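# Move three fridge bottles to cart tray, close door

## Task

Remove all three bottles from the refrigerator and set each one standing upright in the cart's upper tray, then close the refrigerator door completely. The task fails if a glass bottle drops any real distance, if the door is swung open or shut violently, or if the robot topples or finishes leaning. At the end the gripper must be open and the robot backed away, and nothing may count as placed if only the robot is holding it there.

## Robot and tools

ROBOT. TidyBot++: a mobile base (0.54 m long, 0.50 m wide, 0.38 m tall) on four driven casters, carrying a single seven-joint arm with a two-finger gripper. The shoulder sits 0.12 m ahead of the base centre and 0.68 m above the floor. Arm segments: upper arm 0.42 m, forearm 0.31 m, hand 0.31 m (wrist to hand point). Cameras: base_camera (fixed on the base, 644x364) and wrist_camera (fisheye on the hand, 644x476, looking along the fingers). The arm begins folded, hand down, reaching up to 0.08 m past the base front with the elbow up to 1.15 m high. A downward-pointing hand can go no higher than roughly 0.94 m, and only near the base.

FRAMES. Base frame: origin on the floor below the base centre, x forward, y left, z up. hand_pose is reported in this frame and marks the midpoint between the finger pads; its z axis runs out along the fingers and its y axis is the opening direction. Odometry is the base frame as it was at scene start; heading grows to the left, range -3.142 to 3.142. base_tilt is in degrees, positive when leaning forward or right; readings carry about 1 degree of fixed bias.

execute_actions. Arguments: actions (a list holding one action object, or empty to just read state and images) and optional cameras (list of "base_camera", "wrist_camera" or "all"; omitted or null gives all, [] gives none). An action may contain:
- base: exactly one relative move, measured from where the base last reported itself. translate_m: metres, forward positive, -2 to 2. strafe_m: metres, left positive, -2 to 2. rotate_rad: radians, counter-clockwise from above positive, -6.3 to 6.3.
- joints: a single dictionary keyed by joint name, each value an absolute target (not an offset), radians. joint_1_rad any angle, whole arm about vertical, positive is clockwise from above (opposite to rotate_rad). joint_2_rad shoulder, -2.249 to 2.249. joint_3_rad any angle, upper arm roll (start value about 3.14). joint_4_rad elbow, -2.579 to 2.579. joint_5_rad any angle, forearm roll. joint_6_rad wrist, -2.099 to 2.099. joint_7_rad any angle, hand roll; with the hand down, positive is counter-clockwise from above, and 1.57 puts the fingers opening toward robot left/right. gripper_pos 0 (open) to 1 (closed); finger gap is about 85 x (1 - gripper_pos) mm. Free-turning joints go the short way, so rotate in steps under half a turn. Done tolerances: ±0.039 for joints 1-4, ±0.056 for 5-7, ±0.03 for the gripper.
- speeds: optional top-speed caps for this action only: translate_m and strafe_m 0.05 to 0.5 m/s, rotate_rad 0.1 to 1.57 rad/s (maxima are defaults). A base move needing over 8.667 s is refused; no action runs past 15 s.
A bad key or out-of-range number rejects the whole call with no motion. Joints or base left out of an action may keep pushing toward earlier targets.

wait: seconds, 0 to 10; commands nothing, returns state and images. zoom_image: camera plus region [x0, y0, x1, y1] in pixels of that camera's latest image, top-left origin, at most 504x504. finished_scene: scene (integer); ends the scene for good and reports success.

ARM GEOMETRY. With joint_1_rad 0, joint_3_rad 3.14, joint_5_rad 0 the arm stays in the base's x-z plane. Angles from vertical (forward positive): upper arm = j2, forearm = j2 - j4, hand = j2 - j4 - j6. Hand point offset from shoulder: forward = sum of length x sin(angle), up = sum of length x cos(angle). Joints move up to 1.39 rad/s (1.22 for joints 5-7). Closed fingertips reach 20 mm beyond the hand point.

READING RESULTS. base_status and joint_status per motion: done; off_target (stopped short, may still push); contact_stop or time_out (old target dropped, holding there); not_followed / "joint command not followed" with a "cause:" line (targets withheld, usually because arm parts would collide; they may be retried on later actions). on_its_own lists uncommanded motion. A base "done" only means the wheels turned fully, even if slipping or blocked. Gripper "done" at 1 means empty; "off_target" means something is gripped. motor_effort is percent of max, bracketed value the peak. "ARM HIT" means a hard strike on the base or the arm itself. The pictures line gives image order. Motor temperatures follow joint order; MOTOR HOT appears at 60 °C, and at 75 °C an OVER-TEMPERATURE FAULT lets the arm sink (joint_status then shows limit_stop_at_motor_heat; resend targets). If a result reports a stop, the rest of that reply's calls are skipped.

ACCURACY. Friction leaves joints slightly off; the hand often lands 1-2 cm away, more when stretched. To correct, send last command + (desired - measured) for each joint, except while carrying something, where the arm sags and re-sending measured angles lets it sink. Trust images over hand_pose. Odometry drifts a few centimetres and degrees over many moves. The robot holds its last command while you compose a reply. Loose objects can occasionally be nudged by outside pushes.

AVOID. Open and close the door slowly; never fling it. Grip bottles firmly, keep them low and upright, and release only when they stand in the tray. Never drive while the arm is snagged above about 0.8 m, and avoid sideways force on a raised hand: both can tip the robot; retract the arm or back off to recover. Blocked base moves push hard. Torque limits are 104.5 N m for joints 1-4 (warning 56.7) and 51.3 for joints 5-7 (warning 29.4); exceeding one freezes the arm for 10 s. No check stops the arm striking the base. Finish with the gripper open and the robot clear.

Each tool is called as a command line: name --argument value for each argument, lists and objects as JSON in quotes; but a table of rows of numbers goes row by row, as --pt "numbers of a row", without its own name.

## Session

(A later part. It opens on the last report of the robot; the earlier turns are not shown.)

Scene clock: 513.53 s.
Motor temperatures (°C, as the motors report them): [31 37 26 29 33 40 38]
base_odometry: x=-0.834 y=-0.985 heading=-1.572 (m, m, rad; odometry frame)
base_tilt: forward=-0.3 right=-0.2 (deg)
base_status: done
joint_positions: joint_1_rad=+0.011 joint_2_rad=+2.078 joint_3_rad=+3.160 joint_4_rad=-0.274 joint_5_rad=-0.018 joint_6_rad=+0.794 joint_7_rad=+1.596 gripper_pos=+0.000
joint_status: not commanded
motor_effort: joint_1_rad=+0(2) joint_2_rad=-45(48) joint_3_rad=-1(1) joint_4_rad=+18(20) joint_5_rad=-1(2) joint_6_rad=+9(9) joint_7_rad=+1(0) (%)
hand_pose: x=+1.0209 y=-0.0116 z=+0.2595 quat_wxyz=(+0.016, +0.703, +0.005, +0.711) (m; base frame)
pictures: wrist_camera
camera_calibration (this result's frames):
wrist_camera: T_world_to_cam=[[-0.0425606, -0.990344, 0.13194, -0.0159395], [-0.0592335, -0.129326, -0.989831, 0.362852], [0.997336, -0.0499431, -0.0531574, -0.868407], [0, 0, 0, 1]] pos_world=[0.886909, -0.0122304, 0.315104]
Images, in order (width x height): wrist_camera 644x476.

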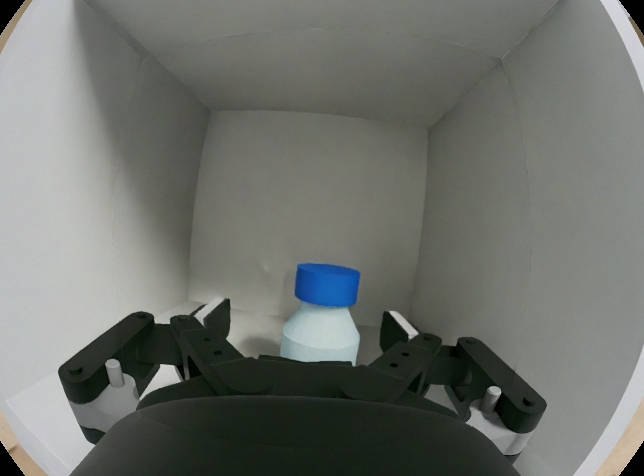

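execute_actions --actions '[{"base":{"strafe_m":-0.015},"speeds":{"strafe_m":0.05}}]' --cameras '[]'

execute_actions --actions '[{"base":{"translate_m":0.1},"speeds":{"translate_m":0.1}}]' --cameras '["wrist_camera"]'

Scene clock: 523.53 s.
Motor temperatures (°C, as the motors report them): [31 37 26 29 33 40 38]
base_odometry: x=-0.849 y=-0.985 heading=-1.572 (m, m, rad; odometry frame)
base_tilt: forward=-0.3 right=-0.2 (deg)
base_status: done
joint_positions: joint_1_rad=+0.010 joint_2_rad=+2.078 joint_3_rad=+3.160 joint_4_rad=-0.274 joint_5_rad=-0.018 joint_6_rad=+0.794 joint_7_rad=+1.596 gripper_pos=+0.000
joint_status: not commanded
motor_effort: joint_1_rad=-1(4) joint_2_rad=-45(46) joint_3_rad=-2(2) joint_4_rad=+19(19) joint_5_rad=-2(1) joint_6_rad=+8(9) joint_7_rad=+0(0) (%)
hand_pose: x=+1.0209 y=-0.0104 z=+0.2595 quat_wxyz=(+0.015, +0.703, +0.005, +0.711) (m; base frame)
pictures: none
No camera images: the call's "cameras" was empty. Leave "cameras" out to get every camera's image.

Scene clock: 525.10 s.
Motor temperatures (°C, as the motors report them): [31 37 26 29 33 40 38]
base_odometry: x=-0.849 y=-1.085 heading=-1.572 (m, m, rad; odometry frame)
base_tilt: forward=-0.2 right=-0.2 (deg)
base_status: done
joint_positions: joint_1_rad=+0.010 joint_2_rad=+2.079 joint_3_rad=+3.160 joint_4_rad=-0.274 joint_5_rad=-0.018 joint_6_rad=+0.794 joint_7_rad=+1.596 gripper_pos=+0.000
joint_status: not commanded
motor_effort: joint_1_rad=+0(3) joint_2_rad=-45(47) joint_3_rad=-2(2) joint_4_rad=+18(19) joint_5_rad=-1(2) joint_6_rad=+9(9) joint_7_rad=+0(0) (%)
hand_pose: x=+1.0208 y=-0.0103 z=+0.2593 quat_wxyz=(+0.015, +0.703, +0.005, +0.711) (m; base frame)
pictures: wrist_camera
camera_calibration (this result's frames):
wrist_camera: T_world_to_cam=[[-0.0411007, -0.990405, 0.131941, -0.0161025], [-0.0591839, -0.129408, -0.989824, 0.362712], [0.997401, -0.0484912, -0.0532973, -0.868256], [0, 0, 0, 1]] pos_world=[0.886804, -0.0111131, 0.31487]
Images, in order (width x height): wrist_camera 644x476.

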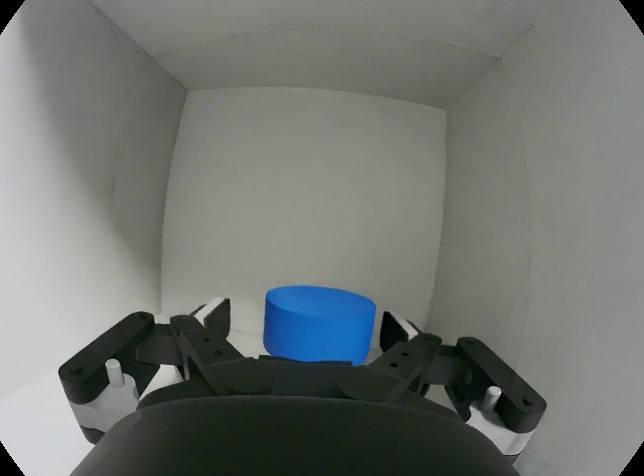

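execute_actions --actions '[{"base":{"translate_m":0.03},"speeds":{"translate_m":0.05}}]' --cameras '[]'

execute_actions --actions '[{"joints":{"gripper_pos":1.0}}]' --cameras '["wrist_camera"]'

Scene clock: 532.97 s.
Motor temperatures (°C, as the motors report them): [31 37 26 29 33 40 38]
base_odometry: x=-0.849 y=-1.116 heading=-1.573 (m, m, rad; odometry frame)
base_tilt: forward=-0.3 right=-0.2 (deg)
base_status: done
joint_positions: joint_1_rad=+0.010 joint_2_rad=+2.079 joint_3_rad=+3.160 joint_4_rad=-0.274 joint_5_rad=-0.018 joint_6_rad=+0.794 joint_7_rad=+1.596 gripper_pos=+0.000
joint_status: not commanded
motor_effort: joint_1_rad=-1(5) joint_2_rad=-46(47) joint_3_rad=-1(1) joint_4_rad=+19(20) joint_5_rad=-1(0) joint_6_rad=+9(9) joint_7_rad=+0(0) (%)
hand_pose: x=+1.0206 y=-0.0103 z=+0.2590 quat_wxyz=(+0.015, +0.703, +0.005, +0.711) (m; base frame)
pictures: none
No camera images: the call's "cameras" was empty. Leave "cameras" out to get every camera's image.

Scene clock: 534.07 s.
Motor temperatures (°C, as the motors report them): [31 37 26 29 33 40 38]
base_odometry: x=-0.849 y=-1.116 heading=-1.573 (m, m, rad; odometry frame)
base_tilt: forward=-0.3 right=-0.2 (deg)
base_status: not commanded
joint_positions: joint_1_rad=+0.010 joint_2_rad=+2.079 joint_3_rad=+3.160 joint_4_rad=-0.274 joint_5_rad=-0.018 joint_6_rad=+0.795 joint_7_rad=+1.596 gripper_pos=+0.422
joint_status: gripper_pos off_target (ended at +0.422, target +1.000)
motor_effort: joint_1_rad=-2(3) joint_2_rad=-46(46) joint_3_rad=-1(1) joint_4_rad=+19(19) joint_5_rad=-1(0) joint_6_rad=+9(9) joint_7_rad=+1(0) (%)
hand_pose: x=+1.0206 y=-0.0103 z=+0.2591 quat_wxyz=(+0.015, +0.703, +0.005, +0.711) (m; base frame)
pictures: wrist_camera
camera_calibration (this result's frames):
wrist_camera: T_world_to_cam=[[-0.0410951, -0.990406, 0.131939, -0.0160758], [-0.0590978, -0.12941, -0.989828, 0.362455], [0.997406, -0.0484745, -0.0532126, -0.868156], [0, 0, 0, 1]] pos_world=[0.886664, -0.0110996, 0.314693]
Images, in order (width x height): wrist_camera 644x476.

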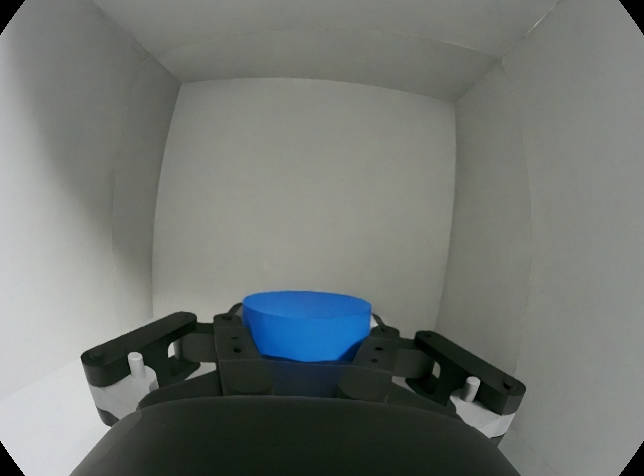

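execute_actions --actions '[{"joints":{"joint_2_rad":1.98,"joint_6_rad":0.72}}]' --cameras '[]'

execute_actions --actions '[{"base":{"translate_m":-0.55},"speeds":{"translate_m":0.3}}]' --cameras '["wrist_camera"]'

Scene clock: 541.90 s.
Motor temperatures (°C, as the motors report them): [31 38 26 29 33 40 38]
base_odometry: x=-0.849 y=-1.116 heading=-1.573 (m, m, rad; odometry frame)
base_tilt: forward=-0.3 right=-0.2 (deg)
base_status: not commanded
joint_positions: joint_1_rad=+0.010 joint_2_rad=+2.009 joint_3_rad=+3.160 joint_4_rad=-0.274 joint_5_rad=-0.018 joint_6_rad=+0.727 joint_7_rad=+1.596 gripper_pos=+0.422
joint_status: all done
motor_effort: joint_1_rad=-1(2) joint_2_rad=-54(55) joint_3_rad=-1(2) joint_4_rad=+24(24) joint_5_rad=-1(1) joint_6_rad=+12(13) joint_7_rad=+0(0) (%)
hand_pose: x=+1.0491 y=-0.0106 z=+0.3024 quat_wxyz=(+0.015, +0.702, +0.005, +0.712) (m; base frame)
pictures: none
No camera images: the call's "cameras" was empty. Leave "cameras" out to get every camera's image.

Scene clock: 544.77 s.
Motor temperatures (°C, as the motors report them): [31 38 26 29 33 40 38]
base_odometry: x=-0.848 y=-0.565 heading=-1.573 (m, m, rad; odometry frame)
base_tilt: forward=-0.3 right=-0.2 (deg)
base_status: done
joint_positions: joint_1_rad=+0.009 joint_2_rad=+2.010 joint_3_rad=+3.160 joint_4_rad=-0.274 joint_5_rad=-0.018 joint_6_rad=+0.727 joint_7_rad=+1.596 gripper_pos=+0.422
joint_status: not commanded
motor_effort: joint_1_rad=+0(3) joint_2_rad=-53(55) joint_3_rad=-1(2) joint_4_rad=+23(24) joint_5_rad=-1(0) joint_6_rad=+12(12) joint_7_rad=+0(0) (%)
hand_pose: x=+1.0487 y=-0.0099 z=+0.3012 quat_wxyz=(+0.015, +0.702, +0.005, +0.712) (m; base frame)
pictures: wrist_camera
camera_calibration (this result's frames):
wrist_camera: T_world_to_cam=[[-0.0406419, -0.990463, 0.131646, -0.0204625], [-0.0579872, -0.129195, -0.989922, 0.404702], [0.99749, -0.0478661, -0.0521835, -0.894259], [0, 0, 0, 1]] pos_world=[0.91465, -0.0107867, 0.356652]
Images, in order (width x height): wrist_camera 644x476.

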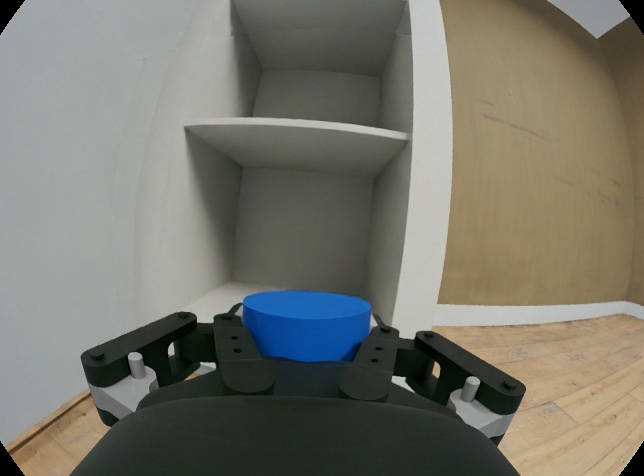

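owhere Stopped since last call clean.

Now fold and rotate -2.369. Target for #3: left of #1. Reference pose (-0.97,-0.53) heading 2.343 put #1 at y≈0. Left dir = (-sin h, cos h) = (-0.716,-0.698). Strafe left 0.15 from reference → (-1.08,-0.63). Tray left part ~0.2 assumed; bottle radius 0.035. In the image after #1 was placed, tray left corner at px 40-220... the first image: tray left edge at px ~40 at y~ maybe 0.3. Use 0.15.

Current after rotate: (-0.848,-0.565) heading 2.343. Delta to target (-0.23,-0.065): forward = -0.23*-0.698 + -0.065*0.716 = 0.114; left = -0.23*-0.716 + -0.065*-0.698 = 0.21. So strafe +0.21, forward 0.11.

execute_actions --actions '[{"base":{"rotate_rad":-2.369},"joints":{"joint_2_rad":-0.36,"joint_4_rad":-2.5,"joint_6_rad":0.6}}]' --cameras '[]'

execute_actions --actions '[{"base":{"strafe_m":0.21},"joints":{"joint_1_rad":0,"joint_2_rad":0.3,"joint_4_rad":-1.3,"joint_6_rad":0.06}}]' --cameras '[]'

execute_actions --actions '[{"base":{"translate_m":0.11}}]' --cameras '["wrist_camera"]'

Scene clock: 565.53 s.
Motor temperatures (°C, as the motors report them): [31 39 26 29 33 40 38]
base_odometry: x=-0.849 y=-0.566 heading=+2.342 (m, m, rad; odometry frame)
base_tilt: forward=-0.3 right=-0.2 (deg)
base_status: done
joint_positions: joint_1_rad=+0.023 joint_2_rad=-0.342 joint_3_rad=+3.165 joint_4_rad=-2.498 joint_5_rad=-0.018 joint_6_rad=+0.610 joint_7_rad=+1.596 gripper_pos=+0.422
joint_status: all done
motor_effort: joint_1_rad=-1(14) joint_2_rad=-9(56) joint_3_rad=-1(9) joint_4_rad=+24(26) joint_5_rad=-1(1) joint_6_rad=+12(13) joint_7_rad=+0(0) (%)
hand_pose: x=+0.5508 y=-0.0235 z=+0.9121 quat_wxyz=(+0.021, +0.698, -0.019, +0.715) (m; base frame)
pictures: none
No camera images: the call's "cameras" was empty. Leave "cameras" out to get every camera's image.

Scene clock: 568.00 s.
Motor temperatures (°C, as the motors report them): [31 39 26 29 33 40 38]
base_odometry: x=-0.999 y=-0.712 heading=+2.341 (m, m, rad; odometry frame)
base_tilt: forward=-0.3 right=-0.2 (deg)
base_status: done
joint_positions: joint_1_rad=+0.017 joint_2_rad=+0.318 joint_3_rad=+3.158 joint_4_rad=-1.351 joint_5_rad=-0.018 joint_6_rad=+0.071 joint_7_rad=+1.596 gripper_pos=+0.422
joint_status: joint_4_rad off_target (ended at -1.351, target -1.300); the others done
motor_effort: joint_1_rad=-1(3) joint_2_rad=-36(36) joint_3_rad=-1(3) joint_4_rad=+28(27) joint_5_rad=-1(1) joint_6_rad=+12(12) joint_7_rad=+0(0) (%)
hand_pose: x=+0.8744 y=-0.0217 z=+1.0426 quat_wxyz=(+0.016, +0.716, -0.008, +0.698) (m; base frame)
pictures: none
No camera images: the call's "cameras" was empty. Leave "cameras" out to get every camera's image.

Scene clock: 569.30 s.
Motor temperatures (°C, as the motors report them): [31 39 26 29 33 40 38]
base_odometry: x=-1.076 y=-0.633 heading=+2.341 (m, m, rad; odometry frame)
base_tilt: forward=-0.3 right=-0.2 (deg)
base_status: done
joint_positions: joint_1_rad=+0.017 joint_2_rad=+0.329 joint_3_rad=+3.158 joint_4_rad=-1.348 joint_5_rad=-0.018 joint_6_rad=+0.069 joint_7_rad=+1.596 gripper_pos=+0.422
joint_status: not commanded
motor_effort: joint_1_rad=-1(2) joint_2_rad=-36(39) joint_3_rad=-1(2) joint_4_rad=+28(30) joint_5_rad=-1(1) joint_6_rad=+11(13) joint_7_rad=+1(1) (%)
hand_pose: x=+0.8783 y=-0.0217 z=+1.0354 quat_wxyz=(+0.016, +0.720, -0.007, +0.694) (m; base frame)
pictures: wrist_camera
camera_calibration (this result's frames):
wrist_camera: T_world_to_cam=[[-0.055136, -0.991555, 0.117381, -0.108306], [-0.110034, -0.110809, -0.987732, 1.16394], [0.992397, -0.0673754, -0.102995, -0.629953], [0, 0, 0, 1]] pos_world=[0.747265, -0.0208594, 1.09749]
Images, in order (width x height): wrist_camera 644x476.

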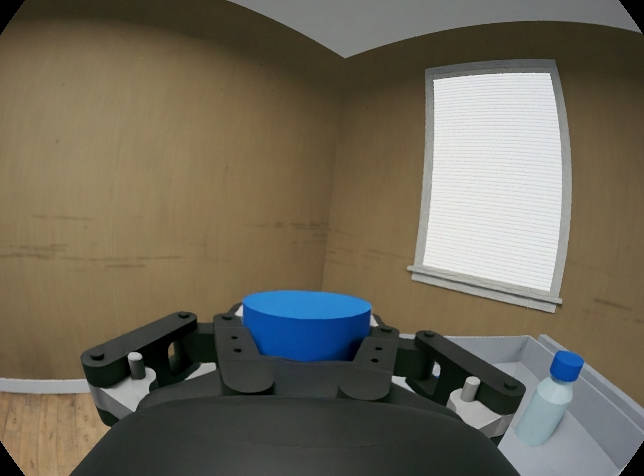

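execute_actions --actions '[]' --cameras '["all"]'

Scene clock: 580.37 s.
Motor temperatures (°C, as the motors report them): [31 39 26 29 33 40 38]
base_odometry: x=-1.076 y=-0.633 heading=+2.341 (m, m, rad; odometry frame)
base_tilt: forward=-0.3 right=-0.2 (deg)
base_status: done
joint_positions: joint_1_rad=+0.017 joint_2_rad=+0.329 joint_3_rad=+3.158 joint_4_rad=-1.348 joint_5_rad=-0.018 joint_6_rad=+0.069 joint_7_rad=+1.596 gripper_pos=+0.422
joint_status: not commanded
motor_effort: joint_1_rad=-1(2) joint_2_rad=-37(39) joint_3_rad=-1(2) joint_4_rad=+28(30) joint_5_rad=+0(1) joint_6_rad=+12(13) joint_7_rad=+0(1) (%)
hand_pose: x=+0.8783 y=-0.0217 z=+1.0354 quat_wxyz=(+0.016, +0.720, -0.007, +0.694) (m; base frame)
pictures: base_camera, wrist_camera
camera_calibration (this result's frames):
wrist_camera: T_world_to_cam=[[-0.0551357, -0.991555, 0.117381, -0.108306], [-0.110034, -0.110809, -0.987732, 1.16394], [0.992397, -0.0673751, -0.102995, -0.629953], [0, 0, 0, 1]] pos_world=[0.747265, -0.0208592, 1.09749]
Images, in order (width x height): base_camera 644x364, wrist_camera 644x476.

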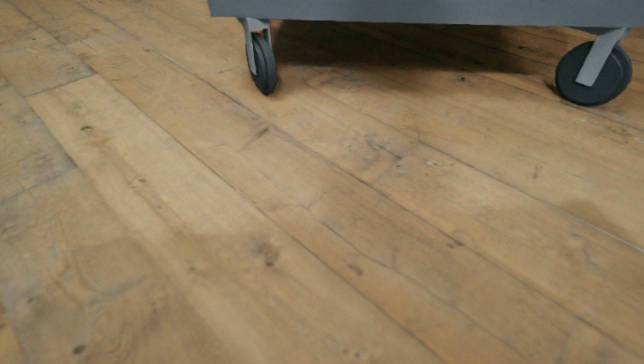

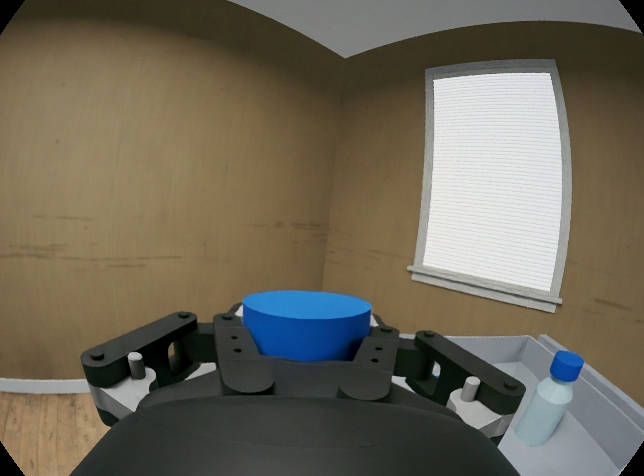

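execute_actions --actions '[{"base":{"strafe_m":0.03},"speeds":{"strafe_m":0.05},"joints":{"joint_2_rad":0.57,"joint_4_rad":-1.3,"joint_6_rad":0.43}}]' --cameras '["wrist_camera"]'

Scene clock: 593.90 s.
Motor temperatures (°C, as the motors report them): [31 38 26 29 33 40 38]
base_odometry: x=-1.098 y=-0.654 heading=+2.341 (m, m, rad; odometry frame)
base_tilt: forward=-0.3 right=-0.2 (deg)
base_status: done
joint_positions: joint_1_rad=+0.014 joint_2_rad=+0.594 joint_3_rad=+3.158 joint_4_rad=-1.338 joint_5_rad=-0.018 joint_6_rad=+0.384 joint_7_rad=+1.596 gripper_pos=+0.424
joint_status: all done
motor_effort: joint_1_rad=-1(6) joint_2_rad=-44(48) joint_3_rad=-1(5) joint_4_rad=+27(29) joint_5_rad=-1(0) joint_6_rad=+12(13) joint_7_rad=+0(1) (%)
hand_pose: x=+0.9595 y=-0.0212 z=+0.9266 quat_wxyz=(+0.018, +0.699, -0.005, +0.715) (m; base frame)
pictures: wrist_camera
camera_calibration (this result's frames):
wrist_camera: T_world_to_cam=[[-0.0619183, -0.990753, 0.120724, -0.0870662], [-0.0508563, -0.117667, -0.99175, 1.01227], [0.996785, -0.0675471, -0.0431003, -0.781366], [0, 0, 0, 1]] pos_world=[0.824943, -0.019929, 0.980756]
Images, in order (width x height): wrist_camera 644x476.

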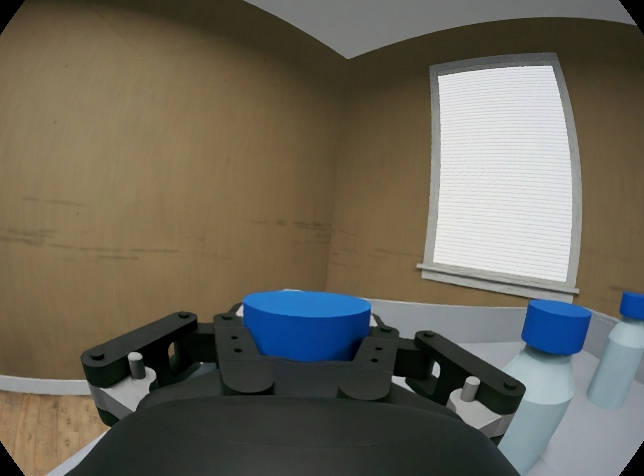

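execute_actions --actions '[{"joints":{"joint_2_rad":0.61,"joint_6_rad":0.47}}]' --cameras '[]'

Scene clock: 607.43 s.
Motor temperatures (°C, as the motors report them): [31 39 26 29 33 40 38]
base_odometry: x=-1.098 y=-0.654 heading=+2.341 (m, m, rad; odometry frame)
base_tilt: forward=-0.3 right=-0.2 (deg)
base_status: not commanded
joint_positions: joint_1_rad=+0.014 joint_2_rad=+0.614 joint_3_rad=+3.158 joint_4_rad=-1.336 joint_5_rad=-0.018 joint_6_rad=+0.429 joint_7_rad=+1.596 gripper_pos=+0.424
joint_status: all done
motor_effort: joint_1_rad=+0(1) joint_2_rad=-42(43) joint_3_rad=-1(1) joint_4_rad=+25(27) joint_5_rad=-1(2) joint_6_rad=+11(12) joint_7_rad=+0(0) (%)
hand_pose: x=+0.9641 y=-0.0213 z=+0.9250 quat_wxyz=(+0.019, +0.689, -0.005, +0.724) (m; base frame)
pictures: none
No camera images: the call's "cameras" was empty. Leave "cameras" out to get every camera's image.

execute_actions --actions '[{"joints":{"gripper_pos":0.1}}]' --cameras '[]'

execute_actions --actions '[{"base":{"translate_m":-0.2},"speeds":{"translate_m":0.15}}]' --cameras '["wrist_camera"]'

Scene clock: 614.27 s.
Motor temperatures (°C, as the motors report them): [31 39 26 30 33 40 38]
base_odometry: x=-1.098 y=-0.654 heading=+2.341 (m, m, rad; odometry frame)
base_tilt: forward=-0.3 right=-0.2 (deg)
base_status: not commanded
joint_positions: joint_1_rad=+0.014 joint_2_rad=+0.612 joint_3_rad=+3.158 joint_4_rad=-1.329 joint_5_rad=-0.018 joint_6_rad=+0.436 joint_7_rad=+1.596 gripper_pos=+0.100
joint_status: all done
motor_effort: joint_1_rad=-1(1) joint_2_rad=-39(42) joint_3_rad=-2(2) joint_4_rad=+23(25) joint_5_rad=-1(1) joint_6_rad=+9(10) joint_7_rad=+0(0) (%)
hand_pose: x=+0.9644 y=-0.0213 z=+0.9330 quat_wxyz=(+0.019, +0.683, -0.005, +0.730) (m; base frame)
pictures: none
No camera images: the call's "cameras" was empty. Leave "cameras" out to get every camera's image.

Scene clock: 616.27 s.
Motor temperatures (°C, as the motors report them): [31 39 26 30 33 40 38]
base_odometry: x=-0.959 y=-0.797 heading=+2.341 (m, m, rad; odometry frame)
base_tilt: forward=-0.3 right=-0.2 (deg)
base_status: done
joint_positions: joint_1_rad=+0.014 joint_2_rad=+0.611 joint_3_rad=+3.158 joint_4_rad=-1.327 joint_5_rad=-0.018 joint_6_rad=+0.439 joint_7_rad=+1.596 gripper_pos=+0.100
joint_status: not commanded
motor_effort: joint_1_rad=-1(1) joint_2_rad=-39(42) joint_3_rad=-1(2) joint_4_rad=+22(24) joint_5_rad=-1(1) joint_6_rad=+8(9) joint_7_rad=+0(0) (%)
hand_pose: x=+0.9642 y=-0.0213 z=+0.9360 quat_wxyz=(+0.019, +0.681, -0.005, +0.732) (m; base frame)
pictures: wrist_camera
camera_calibration (this result's frames):
wrist_camera: T_world_to_cam=[[-0.0680797, -0.990506, 0.119426, -0.0808736], [-0.00249224, -0.119534, -0.992827, 0.976135], [0.997677, -0.067889, 0.00566929, -0.832148], [0, 0, 0, 1]] pos_world=[0.827142, -0.0199177, 0.983509]
Images, in order (width x height): wrist_camera 644x476.

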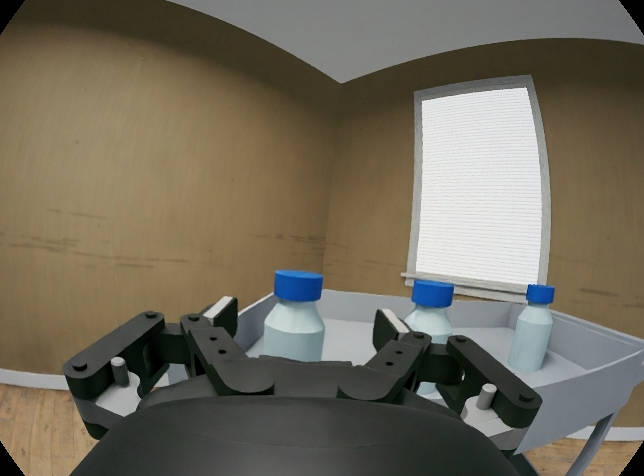

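execute_actions --actions '[{"joints":{"joint_1_rad":0,"joint_2_rad":-0.36,"joint_4_rad":-2.53,"joint_6_rad":0.6,"gripper_pos":1.0}}]' --cameras '[]'

execute_actions --actions '[{"base":{"rotate_rad":2.371}}]' --cameras '[]'

execute_actions --actions '[{"base":{"translate_m":-0.22}}]' --cameras '[]'

execute_actions --actions '[{"base":{"strafe_m":0.76}}]'

Scene clock: 641.17 s.
Motor temperatures (°C, as the motors report them): [31 38 26 30 33 40 38]
base_odometry: x=-0.959 y=-0.797 heading=+2.341 (m, m, rad; odometry frame)
base_tilt: forward=-0.3 right=-0.1 (deg)
base_status: not commanded
joint_positions: joint_1_rad=+0.014 joint_2_rad=-0.353 joint_3_rad=+3.158 joint_4_rad=-2.506 joint_5_rad=-0.018 joint_6_rad=+0.567 joint_7_rad=+1.596 gripper_pos=+0.999
joint_status: all done
motor_effort: joint_1_rad=-1(2) joint_2_rad=-6(40) joint_3_rad=+0(1) joint_4_rad=+21(23) joint_5_rad=-1(1) joint_6_rad=+8(9) joint_7_rad=+1(0) (%)
hand_pose: x=+0.5472 y=-0.0152 z=+0.8988 quat_wxyz=(+0.015, +0.713, -0.012, +0.701) (m; base frame)
pictures: none
No camera images: the call's "cameras" was empty. Leave "cameras" out to get every camera's image.

Scene clock: 643.97 s.
Motor temperatures (°C, as the motors report them): [31 38 26 29 33 40 38]
base_odometry: x=-0.959 y=-0.797 heading=-1.571 (m, m, rad; odometry frame)
base_tilt: forward=-0.3 right=-0.2 (deg)
base_status: done
joint_positions: joint_1_rad=+0.014 joint_2_rad=-0.353 joint_3_rad=+3.158 joint_4_rad=-2.506 joint_5_rad=-0.018 joint_6_rad=+0.568 joint_7_rad=+1.596 gripper_pos=+0.999
joint_status: not commanded
motor_effort: joint_1_rad=+0(2) joint_2_rad=-6(7) joint_3_rad=-1(2) joint_4_rad=+21(21) joint_5_rad=+0(0) joint_6_rad=+9(9) joint_7_rad=+0(0) (%)
hand_pose: x=+0.5472 y=-0.0151 z=+0.8991 quat_wxyz=(+0.015, +0.712, -0.012, +0.702) (m; base frame)
pictures: none
No camera images: the call's "cameras" was empty. Leave "cameras" out to get every camera's image.

Scene clock: 645.67 s.
Motor temperatures (°C, as the motors report them): [31 38 26 29 33 40 38]
base_odometry: x=-0.959 y=-0.577 heading=-1.570 (m, m, rad; odometry frame)
base_tilt: forward=-0.3 right=-0.2 (deg)
base_status: done
joint_positions: joint_1_rad=+0.014 joint_2_rad=-0.362 joint_3_rad=+3.158 joint_4_rad=-2.508 joint_5_rad=-0.018 joint_6_rad=+0.569 joint_7_rad=+1.596 gripper_pos=+0.999
joint_status: not commanded
motor_effort: joint_1_rad=-1(1) joint_2_rad=-6(10) joint_3_rad=-1(0) joint_4_rad=+21(22) joint_5_rad=-1(1) joint_6_rad=+9(9) joint_7_rad=+0(0) (%)
hand_pose: x=+0.5450 y=-0.0151 z=+0.9023 quat_wxyz=(+0.015, +0.709, -0.012, +0.705) (m; base frame)
pictures: none
No camera images: the call's "cameras" was empty. Leave "cameras" out to get every camera's image.

Scene clock: 648.57 s.
Motor temperatures (°C, as the motors report them): [31 38 26 29 33 40 38]
base_odometry: x=-0.199 y=-0.577 heading=-1.570 (m, m, rad; odometry frame)
base_tilt: forward=-0.3 right=-0.2 (deg)
base_status: done
joint_positions: joint_1_rad=+0.014 joint_2_rad=-0.362 joint_3_rad=+3.158 joint_4_rad=-2.508 joint_5_rad=-0.018 joint_6_rad=+0.569 joint_7_rad=+1.596 gripper_pos=+0.999
joint_status: not commanded
motor_effort: joint_1_rad=-1(1) joint_2_rad=-6(7) joint_3_rad=-1(1) joint_4_rad=+21(21) joint_5_rad=-1(1) joint_6_rad=+9(9) joint_7_rad=+1(0) (%)
hand_pose: x=+0.5450 y=-0.0151 z=+0.9023 quat_wxyz=(+0.015, +0.709, -0.012, +0.705) (m; base frame)
pictures: base_camera, wrist_camera
camera_calibration (this result's frames):
wrist_camera: T_world_to_cam=[[-0.0631745, -0.992074, 0.108618, -0.0921744], [-0.0800165, -0.10345, -0.991411, 0.983669], [0.99479, -0.0713231, -0.0728469, -0.341003], [0, 0, 0, 1]] pos_world=[0.412113, -0.0140047, 0.960391]
Images, in order (width x height): base_camera 644x364, wrist_camera 644x476.

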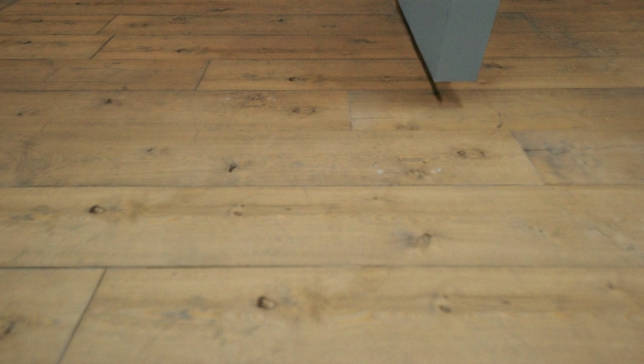

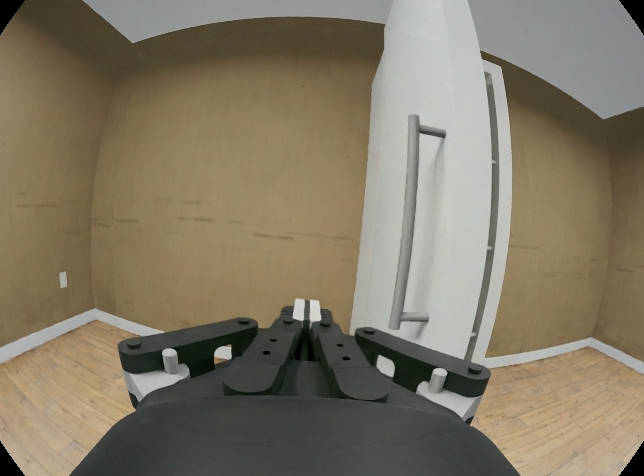

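execute_actions --actions '[{"joints":{"joint_2_rad":1.5,"joint_4_rad":-1.07,"joint_6_rad":1.0}}]'

Scene clock: 670.57 s.
Motor temperatures (°C, as the motors report them): [31 37 26 29 33 40 38]
base_odometry: x=-0.199 y=-0.577 heading=-1.570 (m, m, rad; odometry frame)
base_tilt: forward=-0.3 right=-0.2 (deg)
base_status: not commanded
joint_positions: joint_1_rad=+0.014 joint_2_rad=+1.499 joint_3_rad=+3.158 joint_4_rad=-1.099 joint_5_rad=-0.018 joint_6_rad=+0.967 joint_7_rad=+1.596 gripper_pos=+0.999
joint_status: all done
motor_effort: joint_1_rad=-1(1) joint_2_rad=-47(48) joint_3_rad=-1(1) joint_4_rad=+15(22) joint_5_rad=-2(1) joint_6_rad=+9(9) joint_7_rad=+0(0) (%)
hand_pose: x=+1.0118 y=-0.0205 z=+0.4242 quat_wxyz=(+0.022, +0.728, +0.001, +0.685) (m; base frame)
pictures: base_camera, wrist_camera
camera_calibration (this result's frames):
wrist_camera: T_world_to_cam=[[-0.0478879, -0.989409, 0.137028, -0.0435816], [-0.133132, -0.129639, -0.982583, 0.595921], [0.989941, -0.0652967, -0.125514, -0.813197], [0, 0, 0, 1]] pos_world=[0.882266, -0.0189644, 0.489446]
Images, in order (width x height): base_camera 644x364, wrist_camera 644x476.

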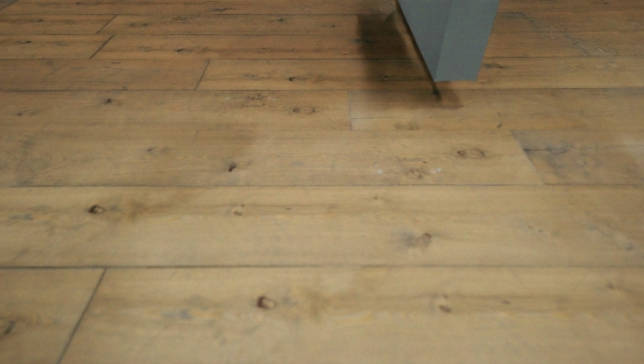

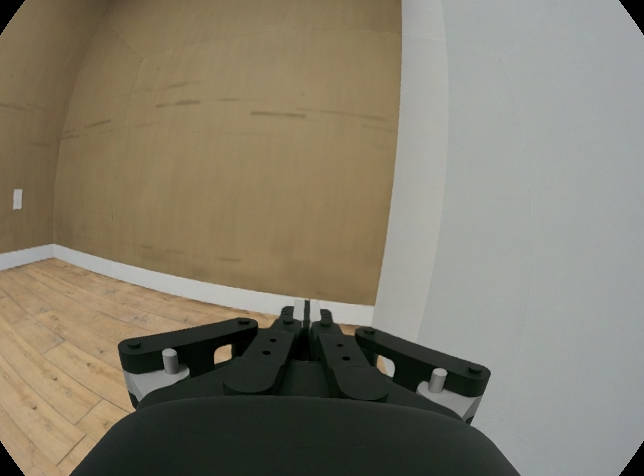

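Now push with a slow right strafe.

execute_actions --actions '[{"base":{"strafe_m":-0.3},"speeds":{"strafe_m":0.05}}]'

Scene clock: 681.90 s.
Motor temperatures (°C, as the motors report them): [31 37 26 29 33 40 38]
base_odometry: x=-0.499 y=-0.577 heading=-1.571 (m, m, rad; odometry frame)
base_tilt: forward=-0.3 right=-0.1 (deg)
base_status: done
joint_positions: joint_1_rad=+0.004 joint_2_rad=+1.499 joint_3_rad=+3.158 joint_4_rad=-1.098 joint_5_rad=-0.018 joint_6_rad=+0.968 joint_7_rad=+1.596 gripper_pos=+0.999
joint_status: not commanded
motor_effort: joint_1_rad=-1(5) joint_2_rad=-47(48) joint_3_rad=-1(2) joint_4_rad=+15(16) joint_5_rad=+0(3) joint_6_rad=+9(9) joint_7_rad=+0(0) (%)
hand_pose: x=+1.0123 y=-0.0117 z=+0.4251 quat_wxyz=(+0.018, +0.727, +0.004, +0.686) (m; base frame)
pictures: base_camera, wrist_camera
camera_calibration (this result's frames):
wrist_camera: T_world_to_cam=[[-0.0383794, -0.989843, 0.136884, -0.0445155], [-0.129775, -0.130887, -0.982867, 0.594646], [0.9908, -0.055486, -0.123434, -0.814632], [0, 0, 0, 1]] pos_world=[0.8826, -0.0114323, 0.489998]
Images, in order (width x height): base_camera 644x364, wrist_camera 644x476.

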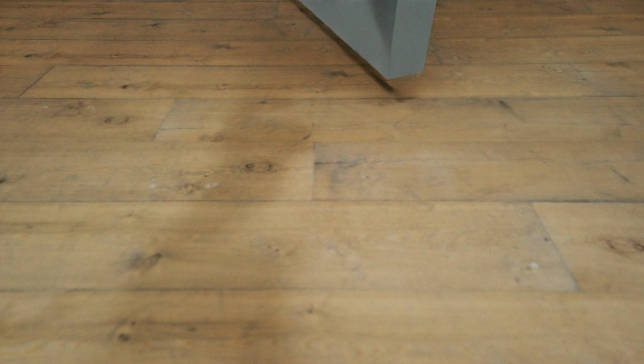

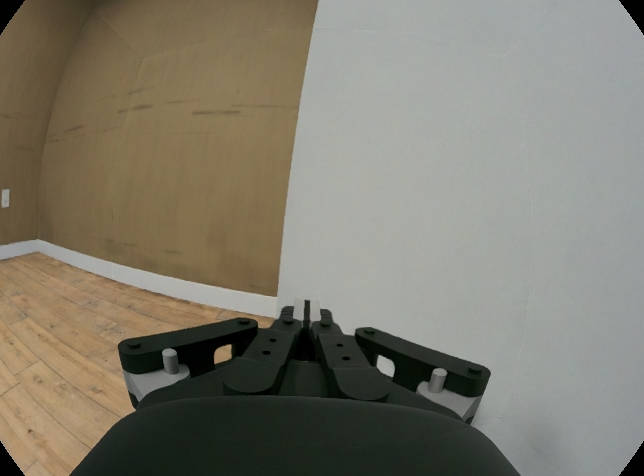

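execute_actions --actions '[{"base":{"strafe_m":-0.25},"speeds":{"strafe_m":0.05}}]'

Scene clock: 694.67 s.
Motor temperatures (°C, as the motors report them): [31 38 26 29 33 40 38]
base_odometry: x=-0.749 y=-0.576 heading=-1.571 (m, m, rad; odometry frame)
base_tilt: forward=-0.3 right=-0.1 (deg)
base_status: done
joint_positions: joint_1_rad=-0.001 joint_2_rad=+1.499 joint_3_rad=+3.157 joint_4_rad=-1.096 joint_5_rad=-0.018 joint_6_rad=+0.970 joint_7_rad=+1.596 gripper_pos=+0.999
joint_status: not commanded
motor_effort: joint_1_rad=-1(5) joint_2_rad=-47(49) joint_3_rad=-1(2) joint_4_rad=+15(17) joint_5_rad=-2(2) joint_6_rad=+9(9) joint_7_rad=+0(0) (%)
hand_pose: x=+1.0130 y=-0.0069 z=+0.4267 quat_wxyz=(+0.016, +0.726, +0.006, +0.688) (m; base frame)
pictures: base_camera, wrist_camera
camera_calibration (this result's frames):
wrist_camera: T_world_to_cam=[[-0.0337366, -0.990071, 0.13646, -0.0445538], [-0.125072, -0.131282, -0.983424, 0.592391], [0.991574, -0.0502448, -0.119402, -0.817311], [0, 0, 0, 1]] pos_world=[0.883013, -0.00740677, 0.491063]
Images, in order (width x height): base_camera 644x364, wrist_camera 644x476.

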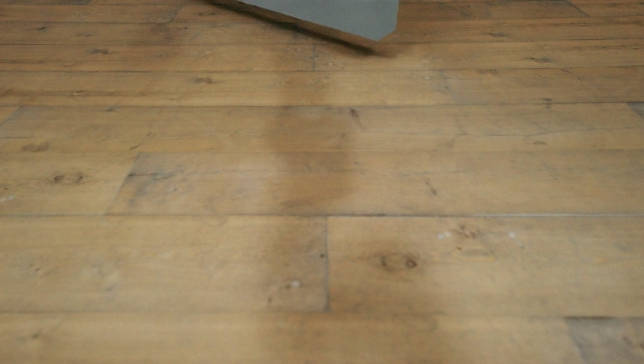

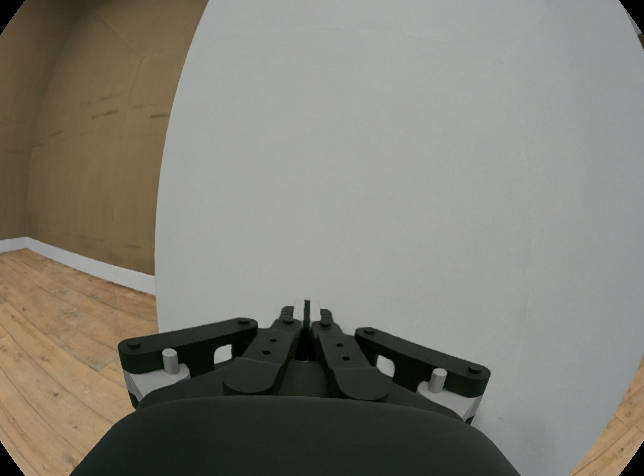

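execute_actions --actions '[{"base":{"translate_m":0.12},"speeds":{"translate_m":0.05}}]'

Scene clock: 703.33 s.
Motor temperatures (°C, as the motors report them): [31 38 26 29 33 40 38]
base_odometry: x=-0.749 y=-0.697 heading=-1.571 (m, m, rad; odometry frame)
base_tilt: forward=-0.2 right=-0.2 (deg)
base_status: done
joint_positions: joint_1_rad=-0.002 joint_2_rad=+1.499 joint_3_rad=+3.157 joint_4_rad=-1.093 joint_5_rad=-0.018 joint_6_rad=+0.970 joint_7_rad=+1.596 gripper_pos=+0.999
joint_status: not commanded
motor_effort: joint_1_rad=-1(5) joint_2_rad=-46(50) joint_3_rad=-2(1) joint_4_rad=+15(20) joint_5_rad=-1(5) joint_6_rad=+9(9) joint_7_rad=+0(0) (%)
hand_pose: x=+1.0135 y=-0.0059 z=+0.4273 quat_wxyz=(+0.016, +0.725, +0.006, +0.688) (m; base frame)
pictures: base_camera, wrist_camera
camera_calibration (this result's frames):
wrist_camera: T_world_to_cam=[[-0.0328917, -0.990112, 0.136365, -0.0444426], [-0.122953, -0.131394, -0.983676, 0.591143], [0.991867, -0.0491212, -0.117415, -0.818884], [0, 0, 0, 1]] pos_world=[0.883445, -0.00655519, 0.491404]
Images, in order (width x height): base_camera 644x364, wrist_camera 644x476.

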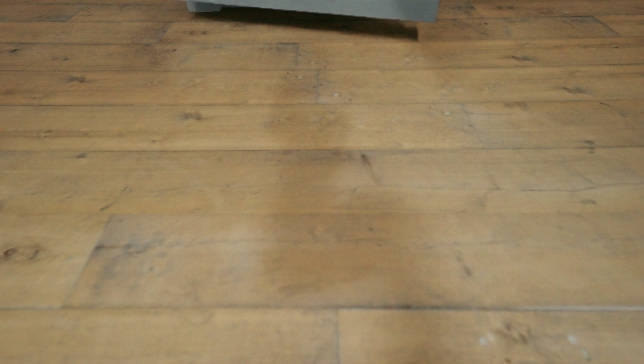

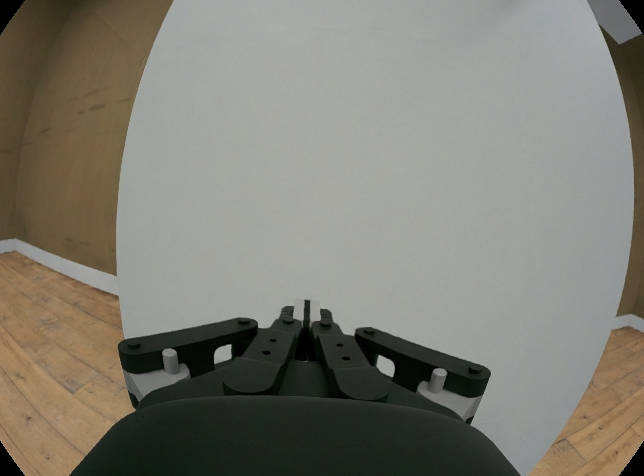

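execute_actions --actions '[{"base":{"translate_m":0.07},"speeds":{"translate_m":0.05}}]'

Scene clock: 709.10 s.
Motor temperatures (°C, as the motors report them): [31 38 26 29 33 40 38]
base_odometry: x=-0.749 y=-0.767 heading=-1.572 (m, m, rad; odometry frame)
base_tilt: forward=-0.3 right=-0.2 (deg)
base_status: done
joint_positions: joint_1_rad=-0.002 joint_2_rad=+1.499 joint_3_rad=+3.157 joint_4_rad=-1.093 joint_5_rad=-0.018 joint_6_rad=+0.970 joint_7_rad=+1.596 gripper_pos=+0.999
joint_status: not commanded
motor_effort: joint_1_rad=+0(5) joint_2_rad=-47(48) joint_3_rad=-2(3) joint_4_rad=+15(16) joint_5_rad=-2(0) joint_6_rad=+8(9) joint_7_rad=+0(0) (%)
hand_pose: x=+1.0136 y=-0.0059 z=+0.4275 quat_wxyz=(+0.016, +0.725, +0.006, +0.688) (m; base frame)
pictures: base_camera, wrist_camera
camera_calibration (this result's frames):
wrist_camera: T_world_to_cam=[[-0.0329409, -0.990113, 0.136351, -0.0444062], [-0.122553, -0.131394, -0.983726, 0.590962], [0.991915, -0.049115, -0.117013, -0.819195], [0, 0, 0, 1]] pos_world=[0.883533, -0.00655296, 0.491543]
Images, in order (width x height): base_camera 644x364, wrist_camera 644x476.

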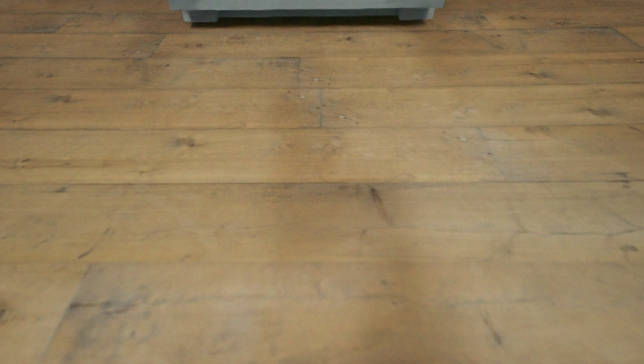

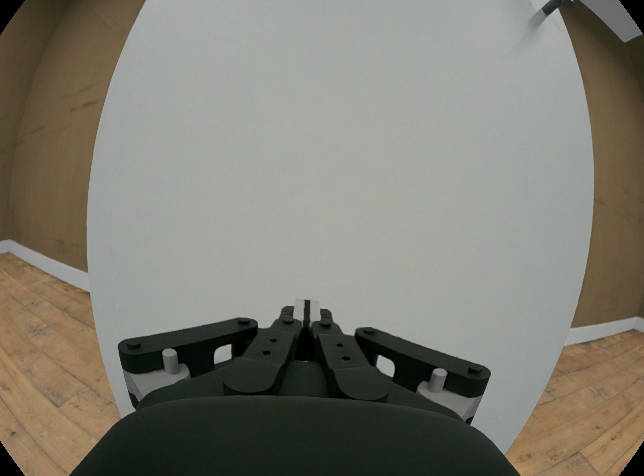

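execute_actions --actions '[{"base":{"translate_m":0.04},"speeds":{"translate_m":0.05}}]' --cameras '["base_camera"]'

Scene clock: 716.60 s.
Motor temperatures (°C, as the motors report them): [31 38 26 29 33 40 38]
base_odometry: x=-0.750 y=-0.807 heading=-1.572 (m, m, rad; odometry frame)
base_tilt: forward=-0.3 right=-0.2 (deg)
base_status: done
joint_positions: joint_1_rad=-0.002 joint_2_rad=+1.499 joint_3_rad=+3.157 joint_4_rad=-1.093 joint_5_rad=-0.018 joint_6_rad=+0.970 joint_7_rad=+1.596 gripper_pos=+0.999
joint_status: not commanded
motor_effort: joint_1_rad=-1(5) joint_2_rad=-47(47) joint_3_rad=-1(3) joint_4_rad=+15(16) joint_5_rad=-2(1) joint_6_rad=+9(9) joint_7_rad=+0(1) (%)
hand_pose: x=+1.0137 y=-0.0059 z=+0.4276 quat_wxyz=(+0.016, +0.725, +0.006, +0.689) (m; base frame)
pictures: base_camera
Images, in order (width x height): base_camera 644x364.

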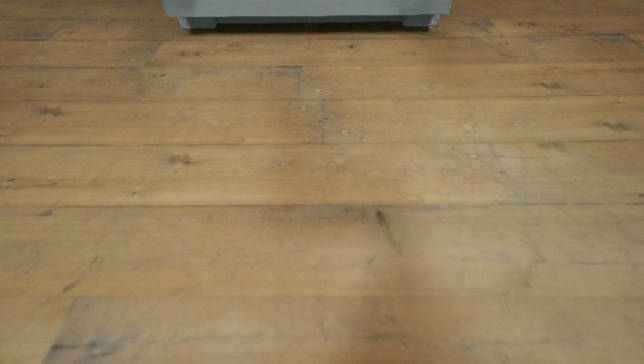

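execute_actions --actions '[{"base":{"translate_m":0.03},"speeds":{"translate_m":0.05}}]' --cameras '[]'

Scene clock: 722.70 s.
Motor temperatures (°C, as the motors report them): [31 39 26 29 33 40 38]
base_odometry: x=-0.750 y=-0.837 heading=-1.573 (m, m, rad; odometry frame)
base_tilt: forward=-0.3 right=-0.2 (deg)
base_status: done
joint_positions: joint_1_rad=-0.002 joint_2_rad=+1.504 joint_3_rad=+3.157 joint_4_rad=-1.118 joint_5_rad=-0.018 joint_6_rad=+1.020 joint_7_rad=+1.596 gripper_pos=+0.999
joint_status: not commanded
motor_effort: joint_1_rad=-1(5) joint_2_rad=-48(52) joint_3_rad=-2(3) joint_4_rad=+22(30) joint_5_rad=+0(1) joint_6_rad=+3(9) joint_7_rad=+0(0) (%)
hand_pose: x=+1.0059 y=-0.0060 z=+0.4268 quat_wxyz=(+0.016, +0.718, +0.006, +0.696) (m; base frame)
pictures: none
No camera images: the call's "cameras" was empty. Leave "cameras" out to get every camera's image.

Door is seated. Back away and fold.

execute_actions --actions '[{"base":{"translate_m":-0.45},"speeds":{"translate_m":0.3}}]' --cameras '[]'

execute_actions --actions '[{"joints":{"joint_2_rad":-0.36,"joint_4_rad":-2.53,"joint_6_rad":0.6}}]'

Scene clock: 731.13 s.
Motor temperatures (°C, as the motors report them): [31 39 26 29 33 40 38]
base_odometry: x=-0.749 y=-0.386 heading=-1.572 (m, m, rad; odometry frame)
base_tilt: forward=-0.3 right=-0.2 (deg)
base_status: done
joint_positions: joint_1_rad=-0.002 joint_2_rad=+1.498 joint_3_rad=+3.157 joint_4_rad=-1.081 joint_5_rad=-0.018 joint_6_rad=+1.020 joint_7_rad=+1.596 gripper_pos=+0.999
joint_status: not commanded
motor_effort: joint_1_rad=-1(4) joint_2_rad=-47(51) joint_3_rad=-1(2) joint_4_rad=+16(21) joint_5_rad=-2(2) joint_6_rad=+9(10) joint_7_rad=+0(0) (%)
hand_pose: x=+1.0175 y=-0.0058 z=+0.4499 quat_wxyz=(+0.016, +0.703, +0.006, +0.711) (m; base frame)
pictures: none
No camera images: the call's "cameras" was empty. Leave "cameras" out to get every camera's image.

Scene clock: 734.13 s.
Motor temperatures (°C, as the motors report them): [31 39 26 29 33 40 38]
base_odometry: x=-0.749 y=-0.386 heading=-1.572 (m, m, rad; odometry frame)
base_tilt: forward=-0.3 right=-0.2 (deg)
base_status: not commanded
joint_positions: joint_1_rad=-0.002 joint_2_rad=-0.355 joint_3_rad=+3.157 joint_4_rad=-2.505 joint_5_rad=-0.018 joint_6_rad=+0.633 joint_7_rad=+1.596 gripper_pos=+0.999
joint_status: all done
motor_effort: joint_1_rad=+0(1) joint_2_rad=-7(50) joint_3_rad=+0(1) joint_4_rad=+21(22) joint_5_rad=-1(1) joint_6_rad=+9(9) joint_7_rad=+0(1) (%)
hand_pose: x=+0.5467 y=-0.0084 z=+0.9212 quat_wxyz=(+0.010, +0.688, -0.006, +0.726) (m; base frame)
pictures: base_camera, wrist_camera
camera_calibration (this result's frames):
wrist_camera: T_world_to_cam=[[-0.0545581, -0.992729, 0.107301, -0.0909937], [-0.0185619, -0.106434, -0.994147, 0.972126], [0.998338, -0.0562305, -0.0126201, -0.398114], [0, 0, 0, 1]] pos_world=[0.410533, -0.00925107, 0.971175]
Images, in order (width x height): base_camera 644x364, wrist_camera 644x476.

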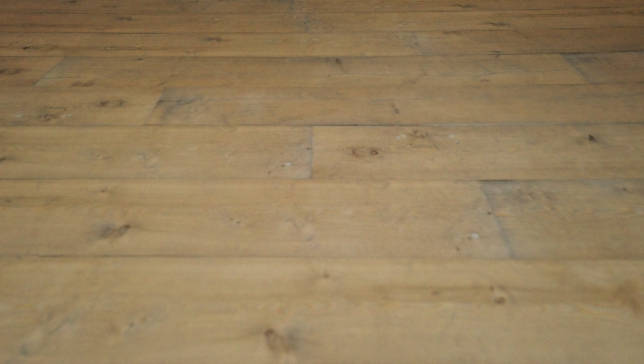

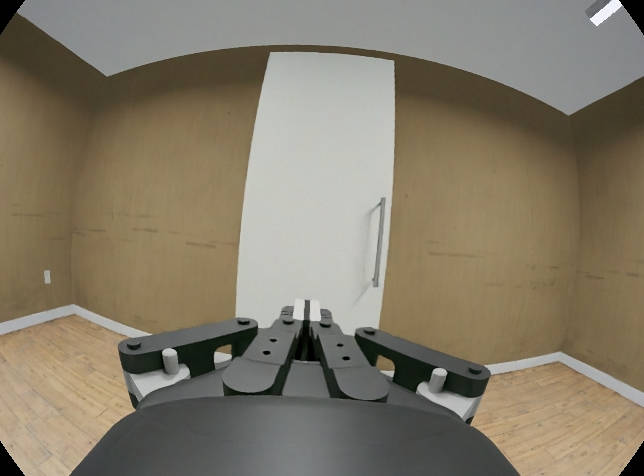

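Door closed. Finishing.

finished_scene --scene 2

The scene is finished: the task was done.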